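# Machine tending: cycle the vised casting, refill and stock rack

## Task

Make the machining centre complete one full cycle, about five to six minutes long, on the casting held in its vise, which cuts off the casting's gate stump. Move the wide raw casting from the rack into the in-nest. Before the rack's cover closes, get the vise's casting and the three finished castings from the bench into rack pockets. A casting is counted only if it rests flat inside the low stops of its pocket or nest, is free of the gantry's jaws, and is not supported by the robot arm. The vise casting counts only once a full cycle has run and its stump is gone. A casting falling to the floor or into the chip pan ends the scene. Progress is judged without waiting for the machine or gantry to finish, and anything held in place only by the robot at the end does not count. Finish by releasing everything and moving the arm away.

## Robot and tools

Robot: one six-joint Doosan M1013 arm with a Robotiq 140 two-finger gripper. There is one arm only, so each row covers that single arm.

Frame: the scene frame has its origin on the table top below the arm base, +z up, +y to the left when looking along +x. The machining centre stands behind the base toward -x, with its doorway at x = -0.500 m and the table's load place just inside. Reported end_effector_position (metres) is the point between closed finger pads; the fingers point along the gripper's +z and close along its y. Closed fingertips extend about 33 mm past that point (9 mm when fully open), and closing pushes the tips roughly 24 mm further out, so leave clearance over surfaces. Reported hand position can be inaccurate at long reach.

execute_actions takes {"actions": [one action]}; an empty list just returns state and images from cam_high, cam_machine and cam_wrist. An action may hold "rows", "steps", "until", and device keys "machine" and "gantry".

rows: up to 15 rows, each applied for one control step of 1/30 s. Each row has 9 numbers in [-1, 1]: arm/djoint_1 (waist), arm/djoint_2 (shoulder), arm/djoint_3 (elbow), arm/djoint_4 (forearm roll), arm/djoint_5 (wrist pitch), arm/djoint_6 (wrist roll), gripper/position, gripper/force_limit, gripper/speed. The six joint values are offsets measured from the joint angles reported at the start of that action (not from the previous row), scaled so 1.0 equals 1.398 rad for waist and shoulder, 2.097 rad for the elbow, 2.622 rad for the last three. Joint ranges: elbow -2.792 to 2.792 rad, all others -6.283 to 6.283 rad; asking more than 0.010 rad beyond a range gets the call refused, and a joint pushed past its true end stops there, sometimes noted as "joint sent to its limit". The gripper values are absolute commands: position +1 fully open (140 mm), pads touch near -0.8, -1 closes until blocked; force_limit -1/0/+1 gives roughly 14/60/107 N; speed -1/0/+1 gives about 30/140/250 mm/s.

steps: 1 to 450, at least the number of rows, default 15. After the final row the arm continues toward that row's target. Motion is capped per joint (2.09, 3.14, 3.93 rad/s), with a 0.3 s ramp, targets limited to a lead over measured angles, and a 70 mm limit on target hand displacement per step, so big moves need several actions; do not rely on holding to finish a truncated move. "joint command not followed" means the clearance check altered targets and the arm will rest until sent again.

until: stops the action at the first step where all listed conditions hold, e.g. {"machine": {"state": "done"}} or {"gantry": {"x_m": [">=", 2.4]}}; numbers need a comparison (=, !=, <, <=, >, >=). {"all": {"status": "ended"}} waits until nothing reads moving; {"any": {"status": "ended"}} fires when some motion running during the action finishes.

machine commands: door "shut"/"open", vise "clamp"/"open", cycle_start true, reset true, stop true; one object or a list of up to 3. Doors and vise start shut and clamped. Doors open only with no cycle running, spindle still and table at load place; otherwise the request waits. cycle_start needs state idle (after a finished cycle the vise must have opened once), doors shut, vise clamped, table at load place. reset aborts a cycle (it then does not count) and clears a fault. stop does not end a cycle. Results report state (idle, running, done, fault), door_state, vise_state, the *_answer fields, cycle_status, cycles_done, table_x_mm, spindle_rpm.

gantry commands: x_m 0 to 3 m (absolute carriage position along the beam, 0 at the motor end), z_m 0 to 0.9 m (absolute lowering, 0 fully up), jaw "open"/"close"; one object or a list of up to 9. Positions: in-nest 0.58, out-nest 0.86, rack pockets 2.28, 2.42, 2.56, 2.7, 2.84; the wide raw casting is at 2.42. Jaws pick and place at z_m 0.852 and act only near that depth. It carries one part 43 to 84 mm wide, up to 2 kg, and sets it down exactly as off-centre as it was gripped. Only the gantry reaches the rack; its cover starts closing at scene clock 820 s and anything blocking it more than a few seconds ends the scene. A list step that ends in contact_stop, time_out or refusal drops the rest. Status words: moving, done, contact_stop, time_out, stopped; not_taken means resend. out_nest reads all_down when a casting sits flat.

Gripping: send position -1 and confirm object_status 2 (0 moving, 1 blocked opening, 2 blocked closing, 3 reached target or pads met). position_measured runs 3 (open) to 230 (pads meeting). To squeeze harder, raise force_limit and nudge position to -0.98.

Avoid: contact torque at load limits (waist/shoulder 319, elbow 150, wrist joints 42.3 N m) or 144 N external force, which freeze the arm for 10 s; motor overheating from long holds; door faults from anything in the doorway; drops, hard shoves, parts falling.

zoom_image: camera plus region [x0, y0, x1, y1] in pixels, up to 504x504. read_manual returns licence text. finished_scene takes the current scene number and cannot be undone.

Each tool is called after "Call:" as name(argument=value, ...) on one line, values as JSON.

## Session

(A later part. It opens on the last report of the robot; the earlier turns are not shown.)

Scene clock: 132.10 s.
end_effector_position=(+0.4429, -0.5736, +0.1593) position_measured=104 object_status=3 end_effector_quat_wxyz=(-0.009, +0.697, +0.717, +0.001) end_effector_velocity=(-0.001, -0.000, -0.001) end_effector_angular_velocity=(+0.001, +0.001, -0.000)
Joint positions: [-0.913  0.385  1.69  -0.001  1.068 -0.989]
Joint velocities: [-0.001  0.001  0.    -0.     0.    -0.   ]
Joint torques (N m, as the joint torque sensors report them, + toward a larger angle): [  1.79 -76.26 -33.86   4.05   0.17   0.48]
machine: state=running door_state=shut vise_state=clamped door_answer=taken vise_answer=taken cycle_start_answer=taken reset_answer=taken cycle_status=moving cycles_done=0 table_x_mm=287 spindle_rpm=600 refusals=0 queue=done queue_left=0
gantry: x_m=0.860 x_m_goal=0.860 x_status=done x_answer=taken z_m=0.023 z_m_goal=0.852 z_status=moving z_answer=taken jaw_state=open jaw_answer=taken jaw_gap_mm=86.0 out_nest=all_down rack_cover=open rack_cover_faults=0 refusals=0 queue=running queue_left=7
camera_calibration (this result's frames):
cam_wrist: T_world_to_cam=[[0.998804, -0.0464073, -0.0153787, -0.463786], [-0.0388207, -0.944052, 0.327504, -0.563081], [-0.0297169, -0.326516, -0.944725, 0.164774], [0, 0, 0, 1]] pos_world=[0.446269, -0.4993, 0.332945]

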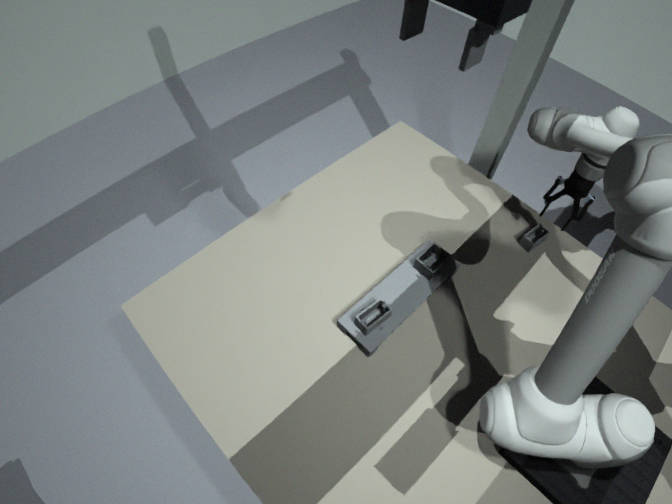

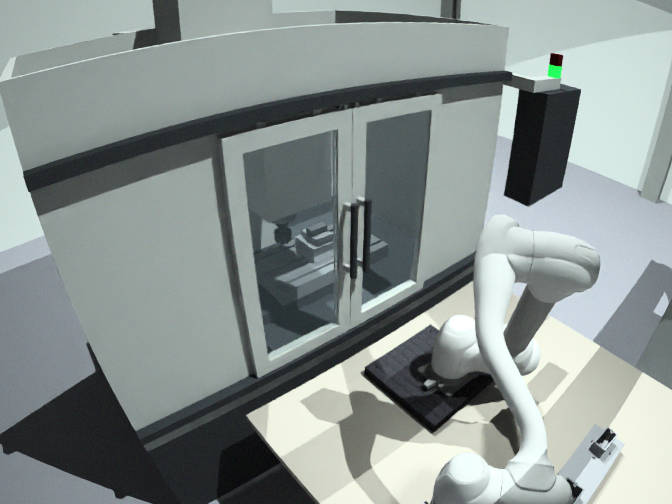

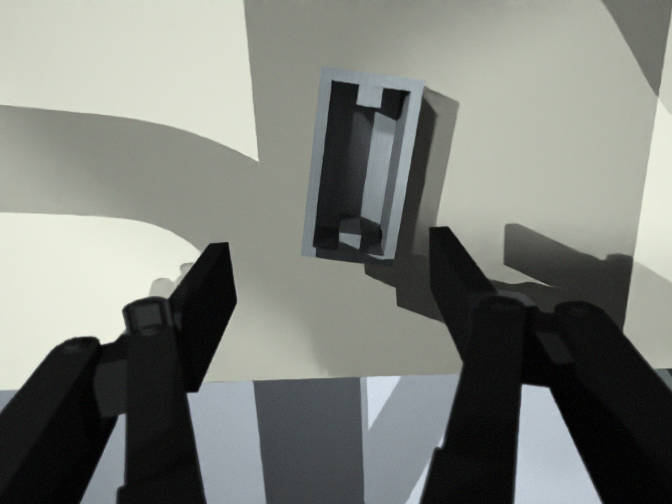

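Call:
execute_actions(actions=[{"rows":[[0.024,0.059,0.05,0,-0.072,0.059,0.2,0,0]],"steps":35}])

Scene clock: 139.47 s.
end_effector_position=(+0.4537, -0.5476, +0.0519) position_measured=104 object_status=3 end_effector_quat_wxyz=(-0.008, +0.739, +0.674, +0.000) end_effector_velocity=(-0.001, -0.000, -0.001) end_effector_angular_velocity=(+0.001, +0.001, -0.001)
Joint positions: [-0.88   0.467  1.795 -0.001  0.879 -0.834]
Joint velocities: [-0.001  0.001  0.     0.     0.    -0.   ]
Joint torques (N m, as the joint torque sensors report them, + toward a larger angle): [  3.53 -73.82 -30.39   3.88   0.19   0.23]
machine: state=running door_state=shut vise_state=clamped door_answer=taken vise_answer=taken cycle_start_answer=taken reset_answer=taken cycle_status=moving cycles_done=0 table_x_mm=227 spindle_rpm=600 refusals=0 queue=done queue_left=0
gantry: x_m=2.420 x_m_goal=2.420 x_status=done x_answer=taken z_m=0.852 z_m_goal=0.852 z_status=done z_answer=taken jaw_state=between jaw_answer=taken jaw_gap_mm=78.6 out_nest=all_up rack_cover=open rack_cover_faults=0 refusals=0 queue=running queue_left=2
camera_calibration (this result's frames):
cam_wrist: T_world_to_cam=[[0.9859, -0.166598, -0.0156989, -0.534974], [-0.152185, -0.931691, 0.329837, -0.444905], [-0.0695766, -0.322797, -0.943907, 0.0922002], [0, 0, 0, 1]] pos_world=[0.466138, -0.473877, 0.225376]

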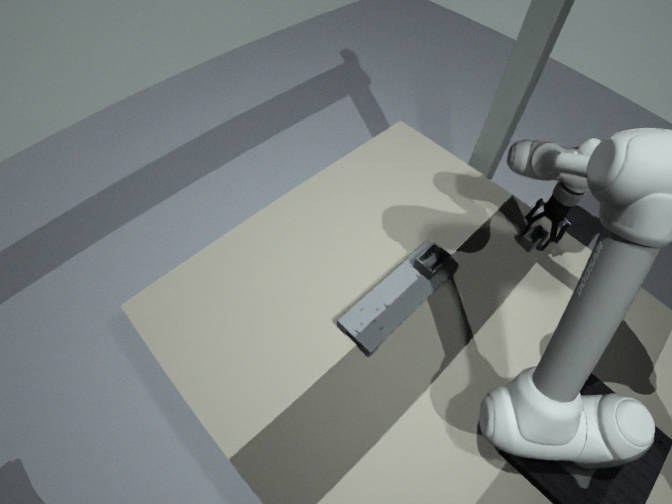

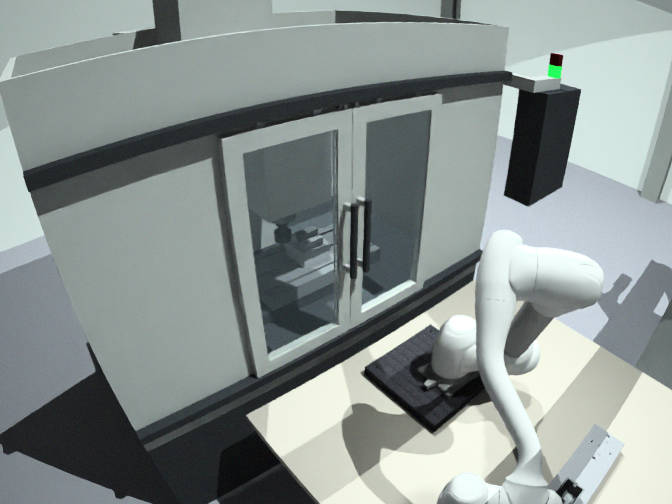

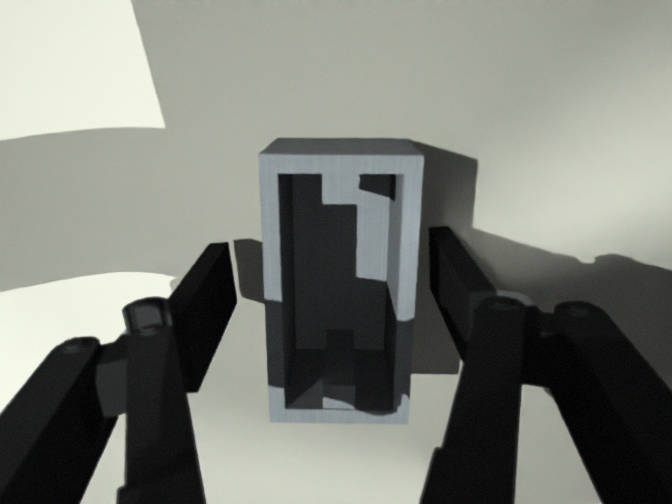

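Grip, lift high, swing to lift pose over nest (q: .205,.207,1.807,1.123,.131).

Call:
execute_actions(actions=[{"rows":[[0,0,0,0,0,0,-1,0,0]],"steps":25}])

Call:
execute_actions(actions=[{"rows":[[0,-0.186,0.006,0,0.093,0,-1,0,0]],"steps":30}])

Call:
execute_actions(actions=[{"rows":[[0.776,0,0,0,0,0.368,-1,0,0]],"steps":55}])

Call:
execute_actions(actions=[{"rows":[[0,0.072,0,0,-0.036,0,-1,0,0]],"steps":25}])

Scene clock: 147.17 s.
end_effector_position=(+0.4537, -0.5476, +0.0519) position_measured=154 object_status=2 end_effector_quat_wxyz=(-0.008, +0.739, +0.674, +0.000) end_effector_velocity=(+0.000, +0.000, +0.000) end_effector_angular_velocity=(-0.000, -0.000, +0.000)
Joint positions: [-0.88   0.467  1.795 -0.001  0.879 -0.834]
Joint velocities: [ 0.001 -0.     0.    -0.     0.     0.   ]
Joint torques (N m, as the joint torque sensors report them, + toward a larger angle): [  2.17 -61.91 -21.73   2.99   0.94   0.13]
machine: state=running door_state=shut vise_state=clamped door_answer=taken vise_answer=taken cycle_start_answer=taken reset_answer=taken cycle_status=moving cycles_done=0 table_x_mm=165 spindle_rpm=600 refusals=0 queue=done queue_left=0
gantry: x_m=1.500 x_m_goal=1.500 x_status=done x_answer=taken z_m=0.000 z_m_goal=0.000 z_status=done z_answer=taken jaw_state=open jaw_answer=taken jaw_gap_mm=86.0 out_nest=all_up rack_cover=open rack_cover_faults=0 refusals=0 queue=done queue_left=0
camera_calibration (this result's frames):
cam_wrist: T_world_to_cam=[[0.985901, -0.16659, -0.0157063, -0.534971], [-0.152176, -0.931694, 0.32983, -0.444897], [-0.0695798, -0.32279, -0.94391, 0.0921925], [0, 0, 0, 1]] pos_world=[0.46614, -0.47387, 0.225359]

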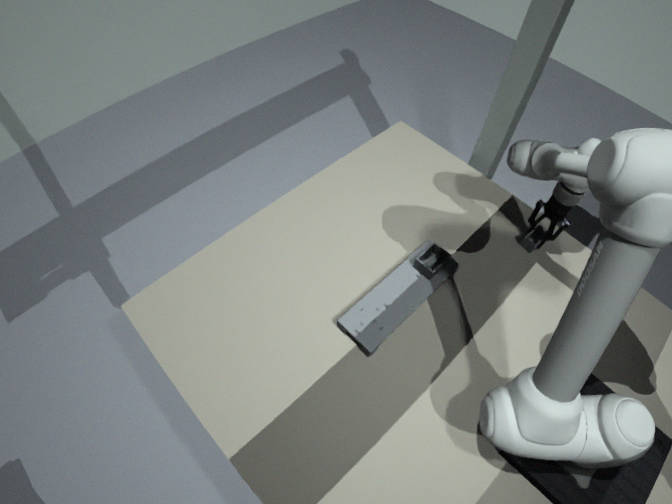

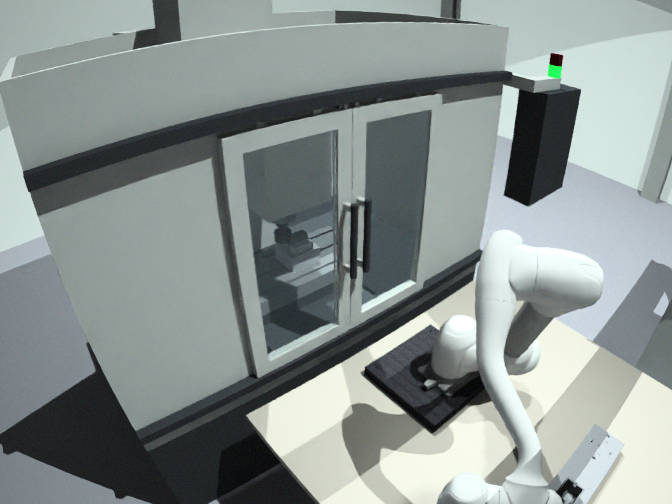

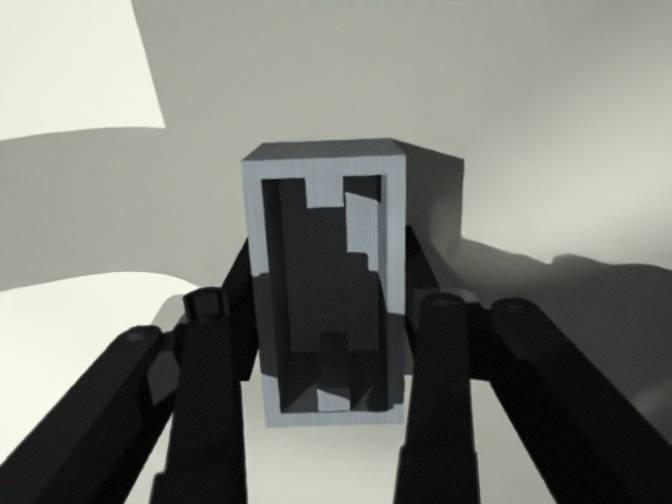

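Scene clock: 148.17 s.
end_effector_position=(+0.4095, -0.4887, +0.2226) position_measured=154 object_status=2 end_effector_quat_wxyz=(-0.006, +0.739, +0.674, -0.000) end_effector_velocity=(+0.000, -0.000, -0.000) end_effector_angular_velocity=(+0.000, +0.000, -0.000)
Joint positions: [-0.88   0.207  1.807 -0.001  1.123 -0.834]
Joint velocities: [-0.     0.001 -0.001 -0.     0.     0.   ]
Joint torques (N m, as the joint torque sensors report them, + toward a larger angle): [  1.68 -63.19 -37.16   4.27   0.29   0.14]
machine: state=running door_state=shut vise_state=clamped door_answer=taken vise_answer=taken cycle_start_answer=taken reset_answer=taken cycle_status=moving cycles_done=0 table_x_mm=157 spindle_rpm=600 refusals=0 queue=done queue_left=0
gantry: x_m=1.500 x_m_goal=1.500 x_status=done x_answer=taken z_m=0.000 z_m_goal=0.000 z_status=done z_answer=taken jaw_state=open jaw_answer=taken jaw_gap_mm=86.0 out_nest=all_up rack_cover=open rack_cover_faults=0 refusals=0 queue=done queue_left=0
camera_calibration (this result's frames):
cam_wrist: T_world_to_cam=[[0.985898, -0.166824, -0.0132077, -0.479605], [-0.153031, -0.930688, 0.332268, -0.452725], [-0.0677225, -0.325561, -0.943093, 0.267001], [0, 0, 0, 1]] pos_world=[0.421643, -0.41443, 0.395898]

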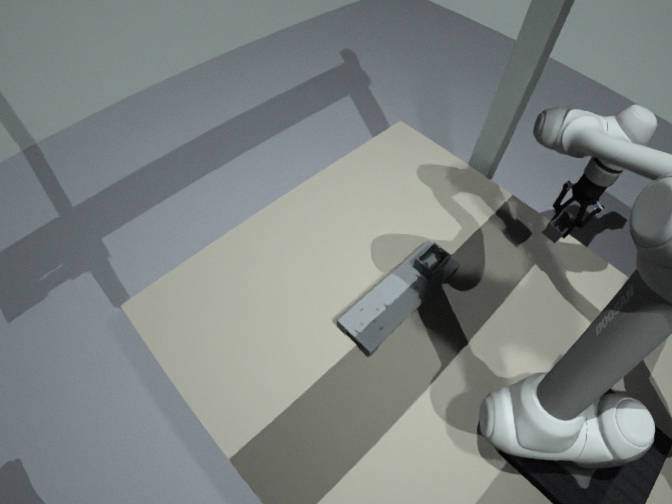

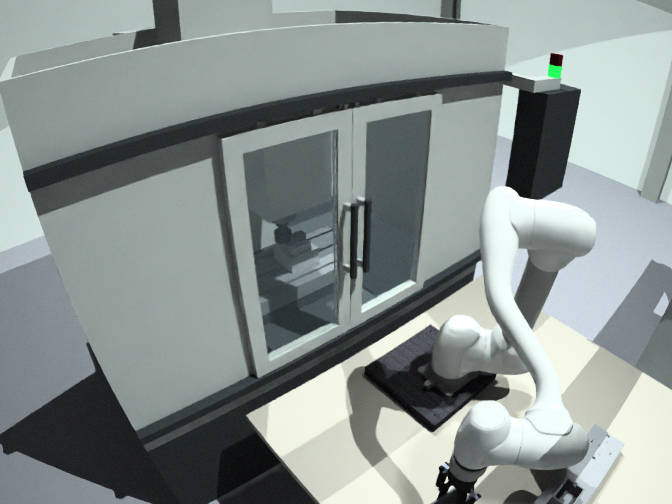

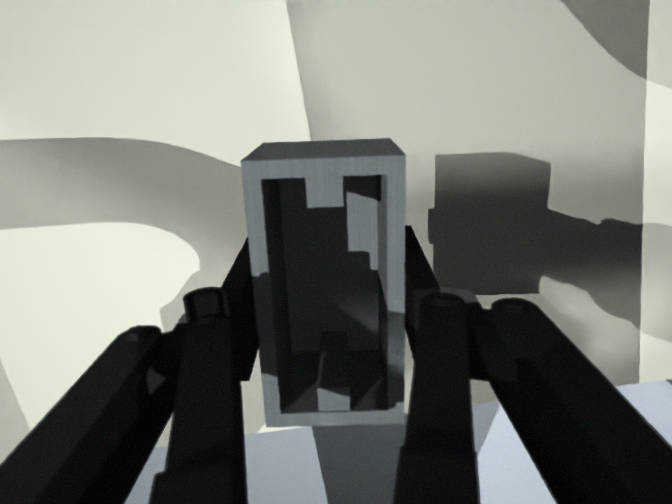

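Scene clock: 150.00 s.
end_effector_position=(+0.6224, +0.1310, +0.2283) position_measured=154 object_status=2 end_effector_quat_wxyz=(-0.006, +0.697, +0.717, +0.002) end_effector_velocity=(-0.000, +0.000, -0.001) end_effector_angular_velocity=(-0.000, +0.001, +0.000)
Joint positions: [ 0.205  0.207  1.807 -0.001  1.123  0.131]
Joint velocities: [ 0.     0.001  0.    -0.     0.     0.   ]
Joint torques (N m, as the joint torque sensors report them, + toward a larger angle): [  4.62 -59.74 -38.86   4.09   0.15  -0.12]
machine: state=running door_state=shut vise_state=clamped door_answer=taken vise_answer=taken cycle_start_answer=taken reset_answer=taken cycle_status=moving cycles_done=0 table_x_mm=142 spindle_rpm=600 refusals=0 queue=done queue_left=0
gantry: x_m=1.500 x_m_goal=1.500 x_status=done x_answer=taken z_m=0.000 z_m_goal=0.000 z_status=done z_answer=taken jaw_state=open jaw_answer=taken jaw_gap_mm=86.0 out_nest=all_up rack_cover=open rack_cover_faults=0 refusals=0 queue=done queue_left=0
camera_calibration (this result's frames):
cam_wrist: T_world_to_cam=[[0.998823, -0.0474672, -0.00995392, -0.610406], [-0.0415816, -0.94376, 0.328005, 0.0880364], [-0.0249636, -0.327205, -0.944623, 0.462475], [0, 0, 0, 1]] pos_world=[0.624893, 0.205435, 0.401912]

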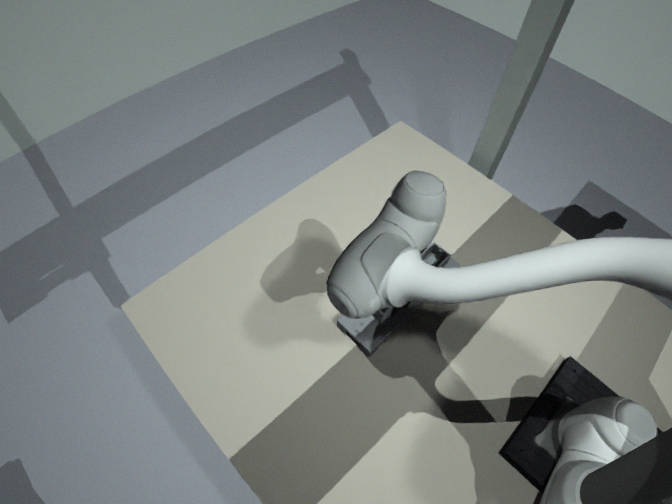

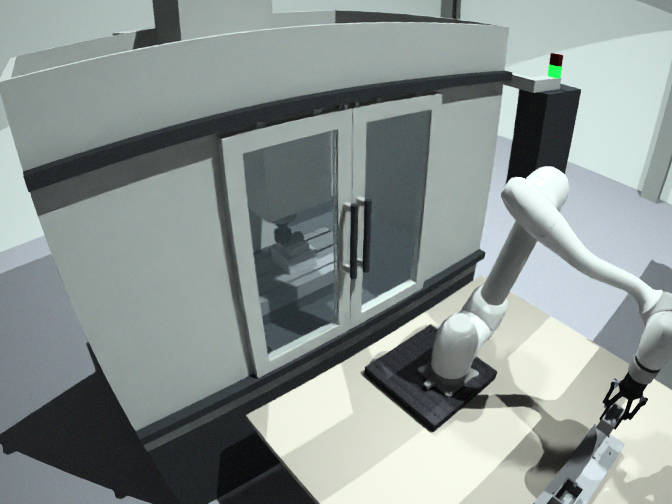

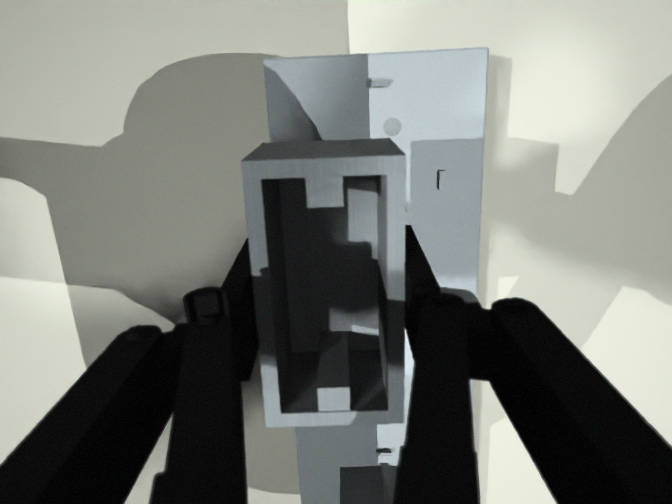

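Scene clock: 150.83 s.
end_effector_position=(+0.6529, +0.1368, +0.1626) position_measured=154 object_status=2 end_effector_quat_wxyz=(-0.008, +0.697, +0.717, -0.000) end_effector_velocity=(+0.000, -0.000, -0.000) end_effector_angular_velocity=(-0.000, -0.000, +0.000)
Joint positions: [ 0.205  0.308  1.807 -0.001  1.029  0.131]
Joint velocities: [-0.     0.     0.    -0.    -0.    -0.001]
Joint torques (N m, as the joint torque sensors report them, + toward a larger angle): [  4.33 -71.04 -35.21   4.53   0.71   0.15]
machine: state=running door_state=shut vise_state=clamped door_answer=taken vise_answer=taken cycle_start_answer=taken reset_answer=taken cycle_status=moving cycles_done=0 table_x_mm=135 spindle_rpm=600 refusals=0 queue=done queue_left=0
gantry: x_m=1.500 x_m_goal=1.500 x_status=done x_answer=taken z_m=0.000 z_m_goal=0.000 z_status=done z_answer=taken jaw_state=open jaw_answer=taken jaw_gap_mm=86.0 out_nest=all_up rack_cover=open rack_cover_faults=0 refusals=0 queue=done queue_left=0
camera_calibration (this result's frames):
cam_wrist: T_world_to_cam=[[0.998752, -0.0472982, -0.0160617, -0.640238], [-0.0393867, -0.943462, 0.329132, 0.114646], [-0.030721, -0.328089, -0.944147, 0.406952], [0, 0, 0, 1]] pos_world=[0.656456, 0.211399, 0.336206]

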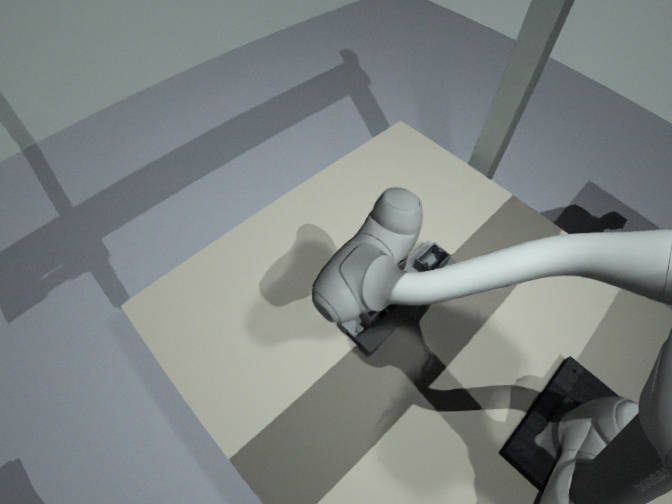

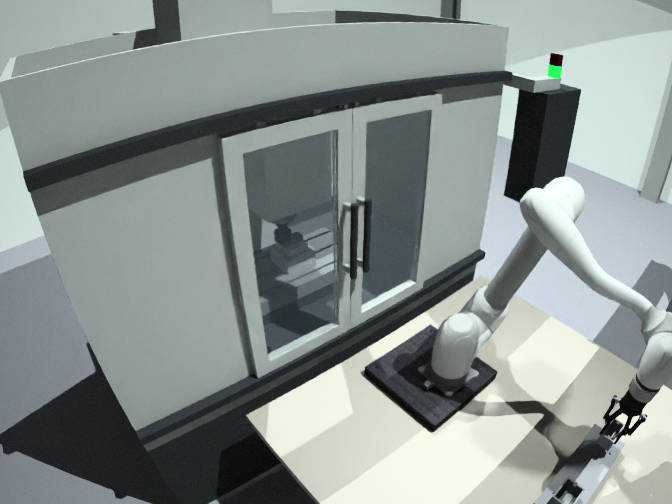

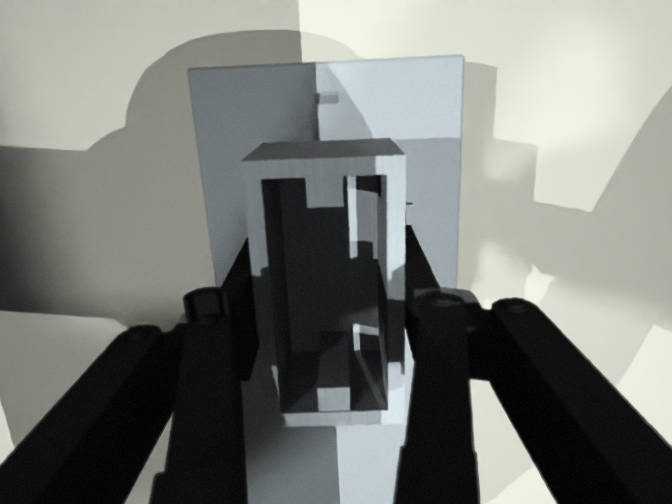

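Call:
execute_actions(actions=[{"rows":[[0.004,0.036,0.022,0,-0.037,0,-1,0,-1]],"steps":30}])

Call:
execute_actions(actions=[{"rows":[[0,0,0,0,0,0,0.2,0,0]],"steps":25}])

Call:
execute_actions(actions=[{"rows":[[0,-0.17,0,0,0.09,0,0.2,0,0]],"steps":25}])

Call:
execute_actions(actions=[{"rows":[[1,-0.2,0.15,0,0,0,1,0,0]],"steps":60}])

Scene clock: 156.90 s.
end_effector_position=(+0.6511, +0.1411, +0.1078) position_measured=154 object_status=2 end_effector_quat_wxyz=(-0.008, +0.695, +0.719, +0.000) end_effector_velocity=(+0.000, -0.000, -0.000) end_effector_angular_velocity=(-0.000, +0.001, -0.001)
Joint positions: [ 0.211  0.358  1.853 -0.001  0.932  0.131]
Joint velocities: [-0.     0.001 -0.     0.    -0.     0.001]
Joint torques (N m, as the joint torque sensors report them, + toward a larger angle): [  3.26 -70.06 -33.85   3.89   0.08   0.34]
machine: state=running door_state=shut vise_state=clamped door_answer=taken vise_answer=taken cycle_start_answer=taken reset_answer=taken cycle_status=moving cycles_done=0 table_x_mm=86 spindle_rpm=600 refusals=0 queue=done queue_left=0
gantry: x_m=1.500 x_m_goal=1.500 x_status=done x_answer=taken z_m=0.000 z_m_goal=0.000 z_status=done z_answer=taken jaw_state=open jaw_answer=taken jaw_gap_mm=86.0 out_nest=all_up rack_cover=open rack_cover_faults=0 refusals=0 queue=done queue_left=0
camera_calibration (this result's frames):
cam_wrist: T_world_to_cam=[[0.999013, -0.0416306, -0.0154917, -0.640171], [-0.0342264, -0.943736, 0.328924, 0.133366], [-0.0283134, -0.32807, -0.944229, 0.354951], [0, 0, 0, 1]] pos_world=[0.654154, 0.215661, 0.28137]

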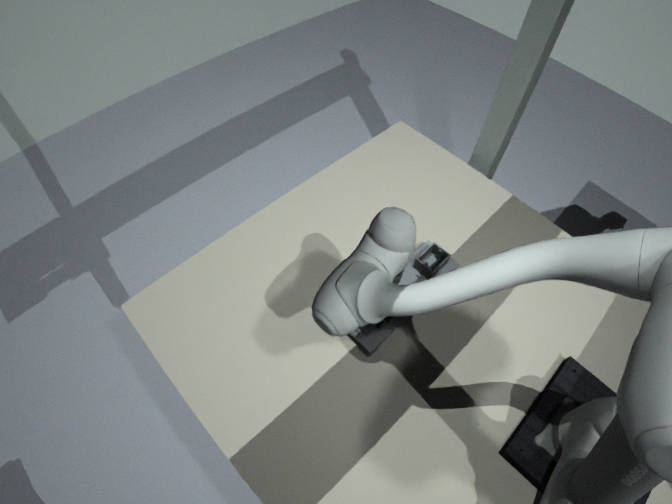

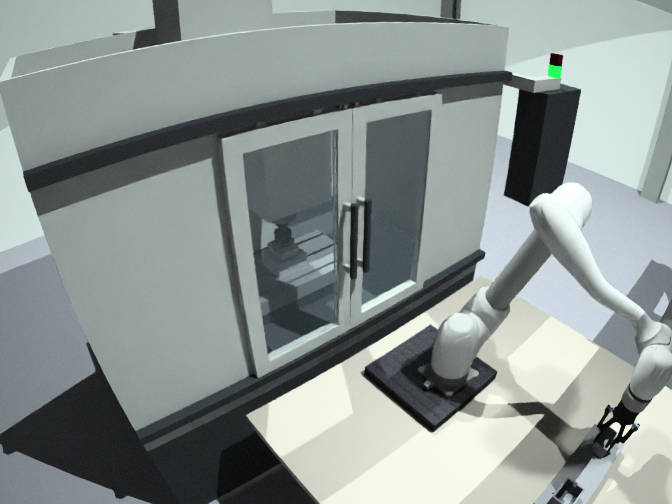

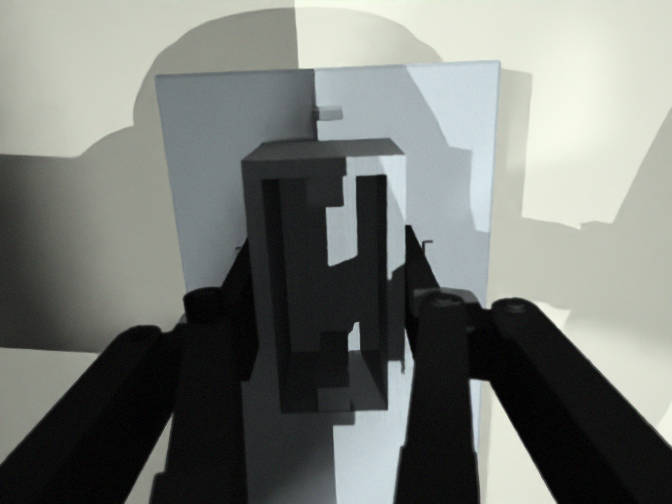

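Scene clock: 157.73 s.
end_effector_position=(+0.6511, +0.1411, +0.1078) position_measured=104 object_status=3 end_effector_quat_wxyz=(-0.008, +0.695, +0.719, +0.000) end_effector_velocity=(-0.000, +0.001, -0.001) end_effector_angular_velocity=(+0.000, +0.001, +0.001)
Joint positions: [ 0.211  0.358  1.853 -0.001  0.932  0.131]
Joint velocities: [ 0.001  0.001  0.     0.    -0.    -0.   ]
Joint torques (N m, as the joint torque sensors report them, + toward a larger angle): [  5.   -67.33 -32.3    3.98   0.22  -0.14]
machine: state=running door_state=shut vise_state=clamped door_answer=taken vise_answer=taken cycle_start_answer=taken reset_answer=taken cycle_status=moving cycles_done=0 table_x_mm=79 spindle_rpm=600 refusals=0 queue=done queue_left=0
gantry: x_m=1.500 x_m_goal=1.500 x_status=done x_answer=taken z_m=0.000 z_m_goal=0.000 z_status=done z_answer=taken jaw_state=open jaw_answer=taken jaw_gap_mm=86.0 out_nest=all_down rack_cover=open rack_cover_faults=0 refusals=0 queue=done queue_left=0
camera_calibration (this result's frames):
cam_wrist: T_world_to_cam=[[0.999014, -0.0416296, -0.0154091, -0.640218], [-0.0342531, -0.94374, 0.328908, 0.13338], [-0.0282345, -0.328056, -0.944236, 0.354941], [0, 0, 0, 1]] pos_world=[0.654177, 0.215665, 0.281413]

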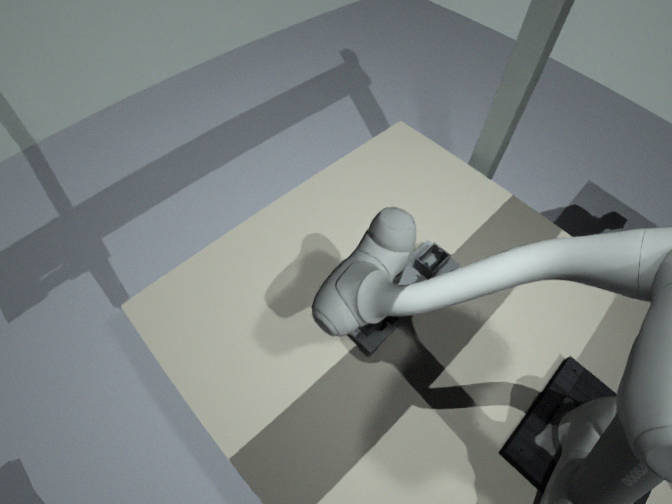

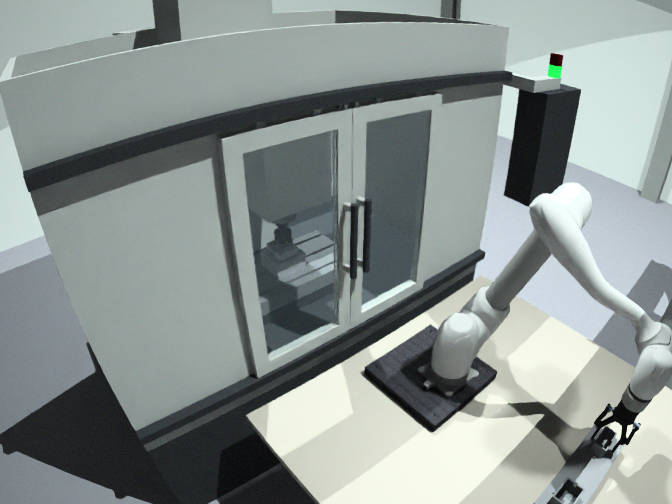

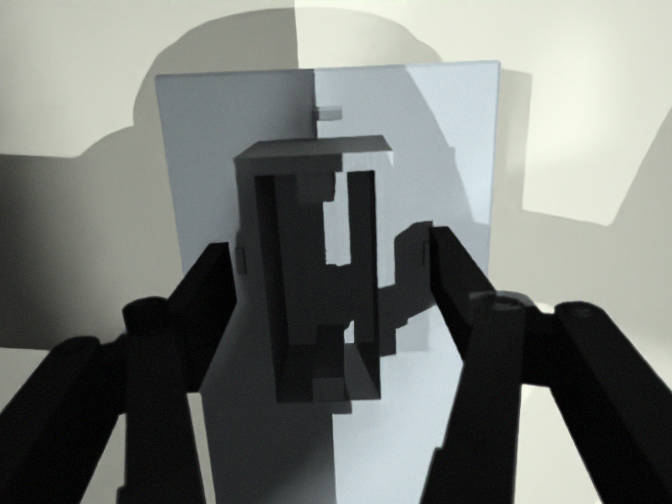

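Scene clock: 158.57 s.
end_effector_position=(+0.5775, +0.1268, +0.2582) position_measured=104 object_status=3 end_effector_quat_wxyz=(-0.008, +0.695, +0.719, +0.001) end_effector_velocity=(-0.000, -0.000, +0.001) end_effector_angular_velocity=(+0.000, -0.002, -0.000)
Joint positions: [ 0.211  0.121  1.853 -0.001  1.168  0.131]
Joint velocities: [-0.    -0.002  0.     0.     0.    -0.   ]
Joint torques (N m, as the joint torque sensors report them, + toward a larger angle): [  6.12 -51.88 -35.46   4.35   0.07   0.02]
machine: state=running door_state=shut vise_state=clamped door_answer=taken vise_answer=taken cycle_start_answer=taken reset_answer=taken cycle_status=moving cycles_done=0 table_x_mm=73 spindle_rpm=600 refusals=0 queue=done queue_left=0
gantry: x_m=1.500 x_m_goal=1.500 x_status=done x_answer=taken z_m=0.000 z_m_goal=0.000 z_status=done z_answer=taken jaw_state=open jaw_answer=taken jaw_gap_mm=86.0 out_nest=all_down rack_cover=open rack_cover_faults=0 refusals=0 queue=done queue_left=0
camera_calibration (this result's frames):
cam_wrist: T_world_to_cam=[[0.999031, -0.0418335, -0.0136693, -0.565394], [-0.0350227, -0.943785, 0.328698, 0.0684328], [-0.0266515, -0.327901, -0.944336, 0.489221], [0, 0, 0, 1]] pos_world=[0.580282, 0.201349, 0.431767]

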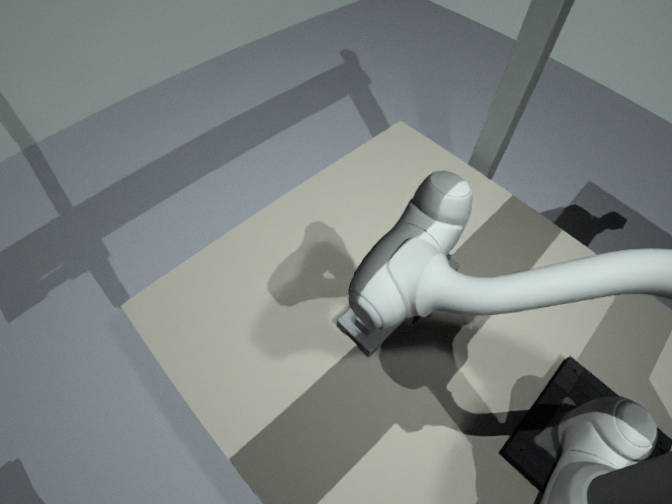

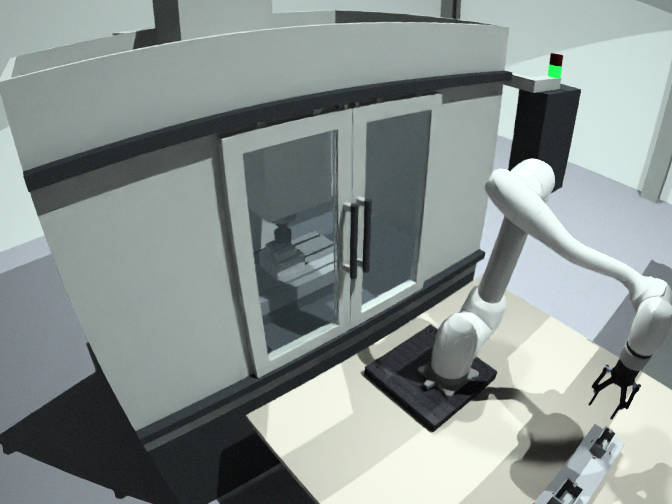

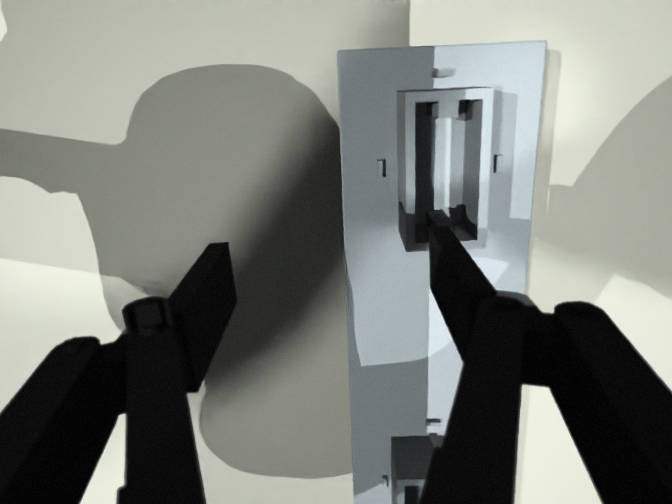

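Scene clock: 160.57 s.
end_effector_position=(-0.0285, +0.3942, +0.2466) position_measured=3 object_status=3 end_effector_quat_wxyz=(-0.004, +0.070, +0.998, -0.011) end_effector_velocity=(-0.000, +0.000, +0.001) end_effector_angular_velocity=(+0.003, -0.000, -0.000)
Joint positions: [ 1.609 -0.159  2.168 -0.001  1.168  0.131]
Joint velocities: [ 0.    -0.002 -0.     0.    -0.     0.   ]
Joint torques (N m, as the joint torque sensors report them, + toward a larger angle): [ -0.12 -19.11 -37.19   4.41  -0.17  -0.06]
machine: state=running door_state=shut vise_state=clamped door_answer=taken vise_answer=taken cycle_start_answer=taken reset_answer=taken cycle_status=moving cycles_done=0 table_x_mm=57 spindle_rpm=600 refusals=0 queue=done queue_left=0
gantry: x_m=1.500 x_m_goal=1.500 x_status=done x_answer=taken z_m=0.000 z_m_goal=0.000 z_status=done z_answer=taken jaw_state=open jaw_answer=taken jaw_gap_mm=86.0 out_nest=all_down rack_cover=open rack_cover_faults=0 refusals=0 queue=done queue_left=0
camera_calibration (this result's frames):
cam_wrist: T_world_to_cam=[[0.212677, 0.976743, -0.0272322, -0.369554], [0.922539, -0.191535, 0.335017, 0.0325551], [0.32201, -0.0963734, -0.941818, 0.467903], [0, 0, 0, 1]] pos_world=[-0.102107, 0.412288, 0.419709]

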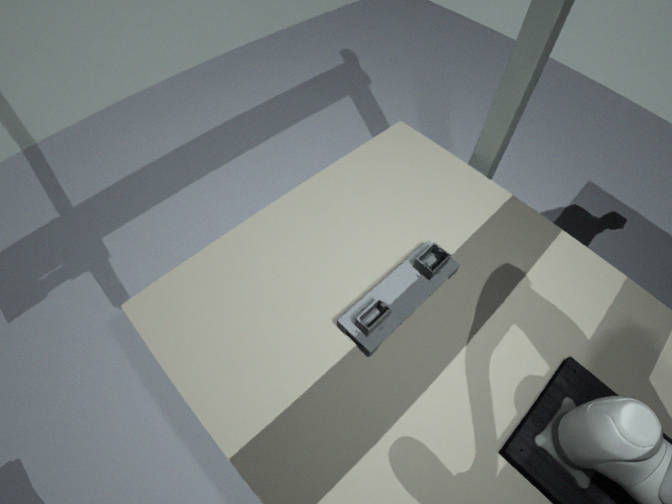

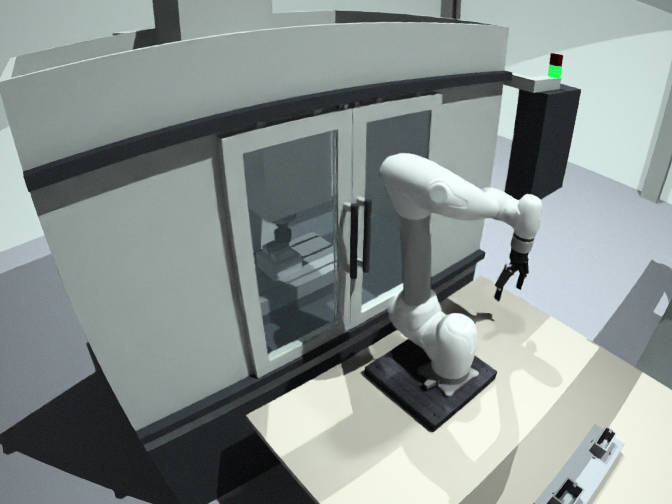

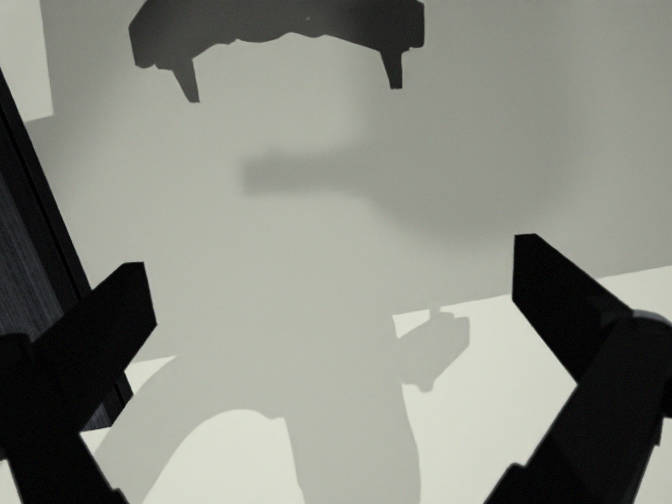

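Send gantry, wait for the cycle; queue door/vise open.

Call:
execute_actions(actions=[{"gantry":[{"x_m":0.86},{"z_m":0.852},{"jaw":"close"},{"z_m":0},{"x_m":2.56},{"z_m":0.852},{"jaw":"open"},{"z_m":0},{"x_m":1.5}],"machine":[{"door":"open"},{"vise":"open"}],"steps":450,"until":{"gantry":{"queue":"done"}}}])

Scene clock: 175.67 s.
end_effector_position=(-0.0285, +0.3942, +0.2466) position_measured=3 object_status=3 end_effector_quat_wxyz=(-0.004, +0.070, +0.998, -0.012) end_effector_velocity=(-0.000, +0.000, +0.000) end_effector_angular_velocity=(+0.001, +0.000, -0.001)
Joint positions: [ 1.609 -0.159  2.168 -0.001  1.168  0.131]
Joint velocities: [-0.    -0.001  0.     0.001 -0.     0.   ]
Joint torques (N m, as the joint torque sensors report them, + toward a larger angle): [ -0.66 -21.91 -36.99   4.04   0.26   0.29]
machine: state=running door_state=shut vise_state=between door_answer=waits_cycle_end vise_answer=waits_cycle_end cycle_start_answer=taken reset_answer=taken cycle_status=moving cycles_done=0 table_x_mm=69 spindle_rpm=600 refusals=0 queue=done queue_left=0
gantry: x_m=1.500 x_m_goal=1.500 x_status=done x_answer=taken z_m=0.000 z_m_goal=0.000 z_status=done z_answer=taken jaw_state=open jaw_answer=taken jaw_gap_mm=86.0 out_nest=all_up rack_cover=open rack_cover_faults=0 refusals=0 queue=done queue_left=0
camera_calibration (this result's frames):
cam_wrist: T_world_to_cam=[[0.212633, 0.976752, -0.0272394, -0.369548], [0.922547, -0.19149, 0.335019, 0.0325543], [0.322015, -0.0963659, -0.941817, 0.467901], [0, 0, 0, 1]] pos_world=[-0.102126, 0.412281, 0.419705]

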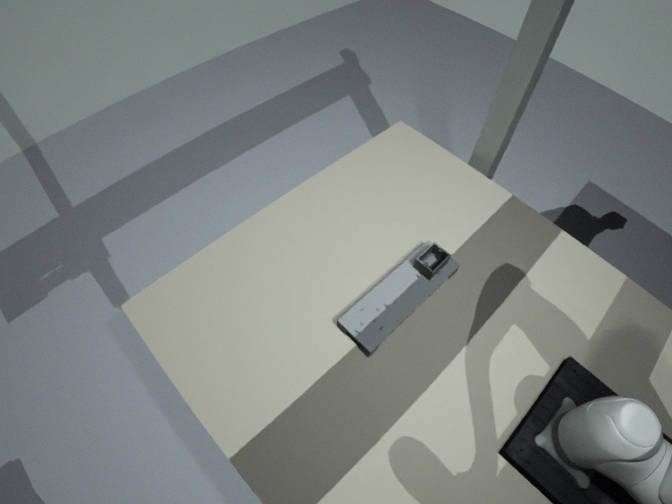

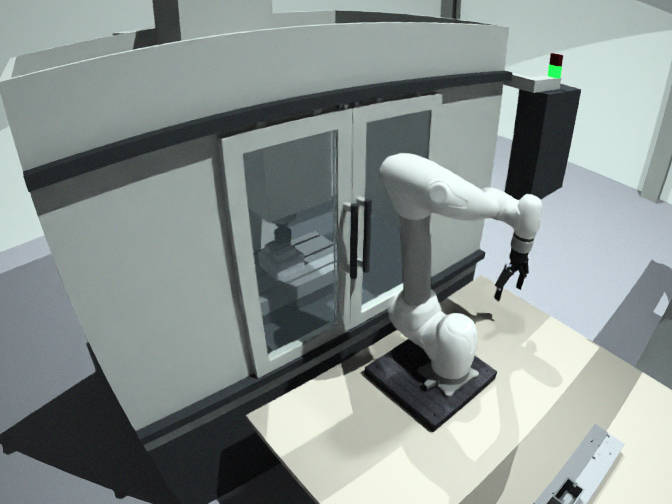

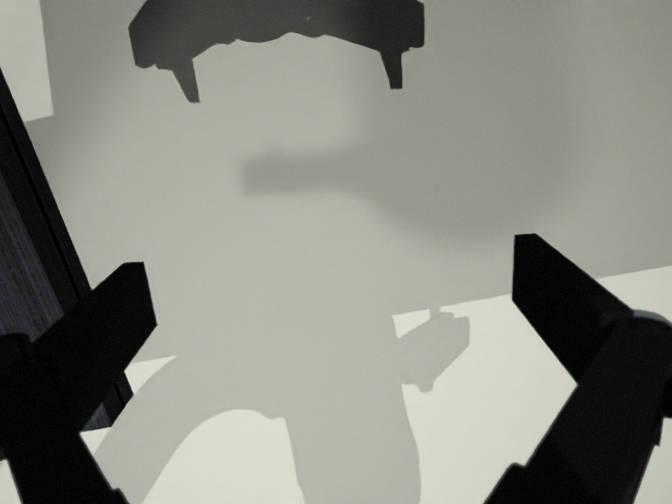

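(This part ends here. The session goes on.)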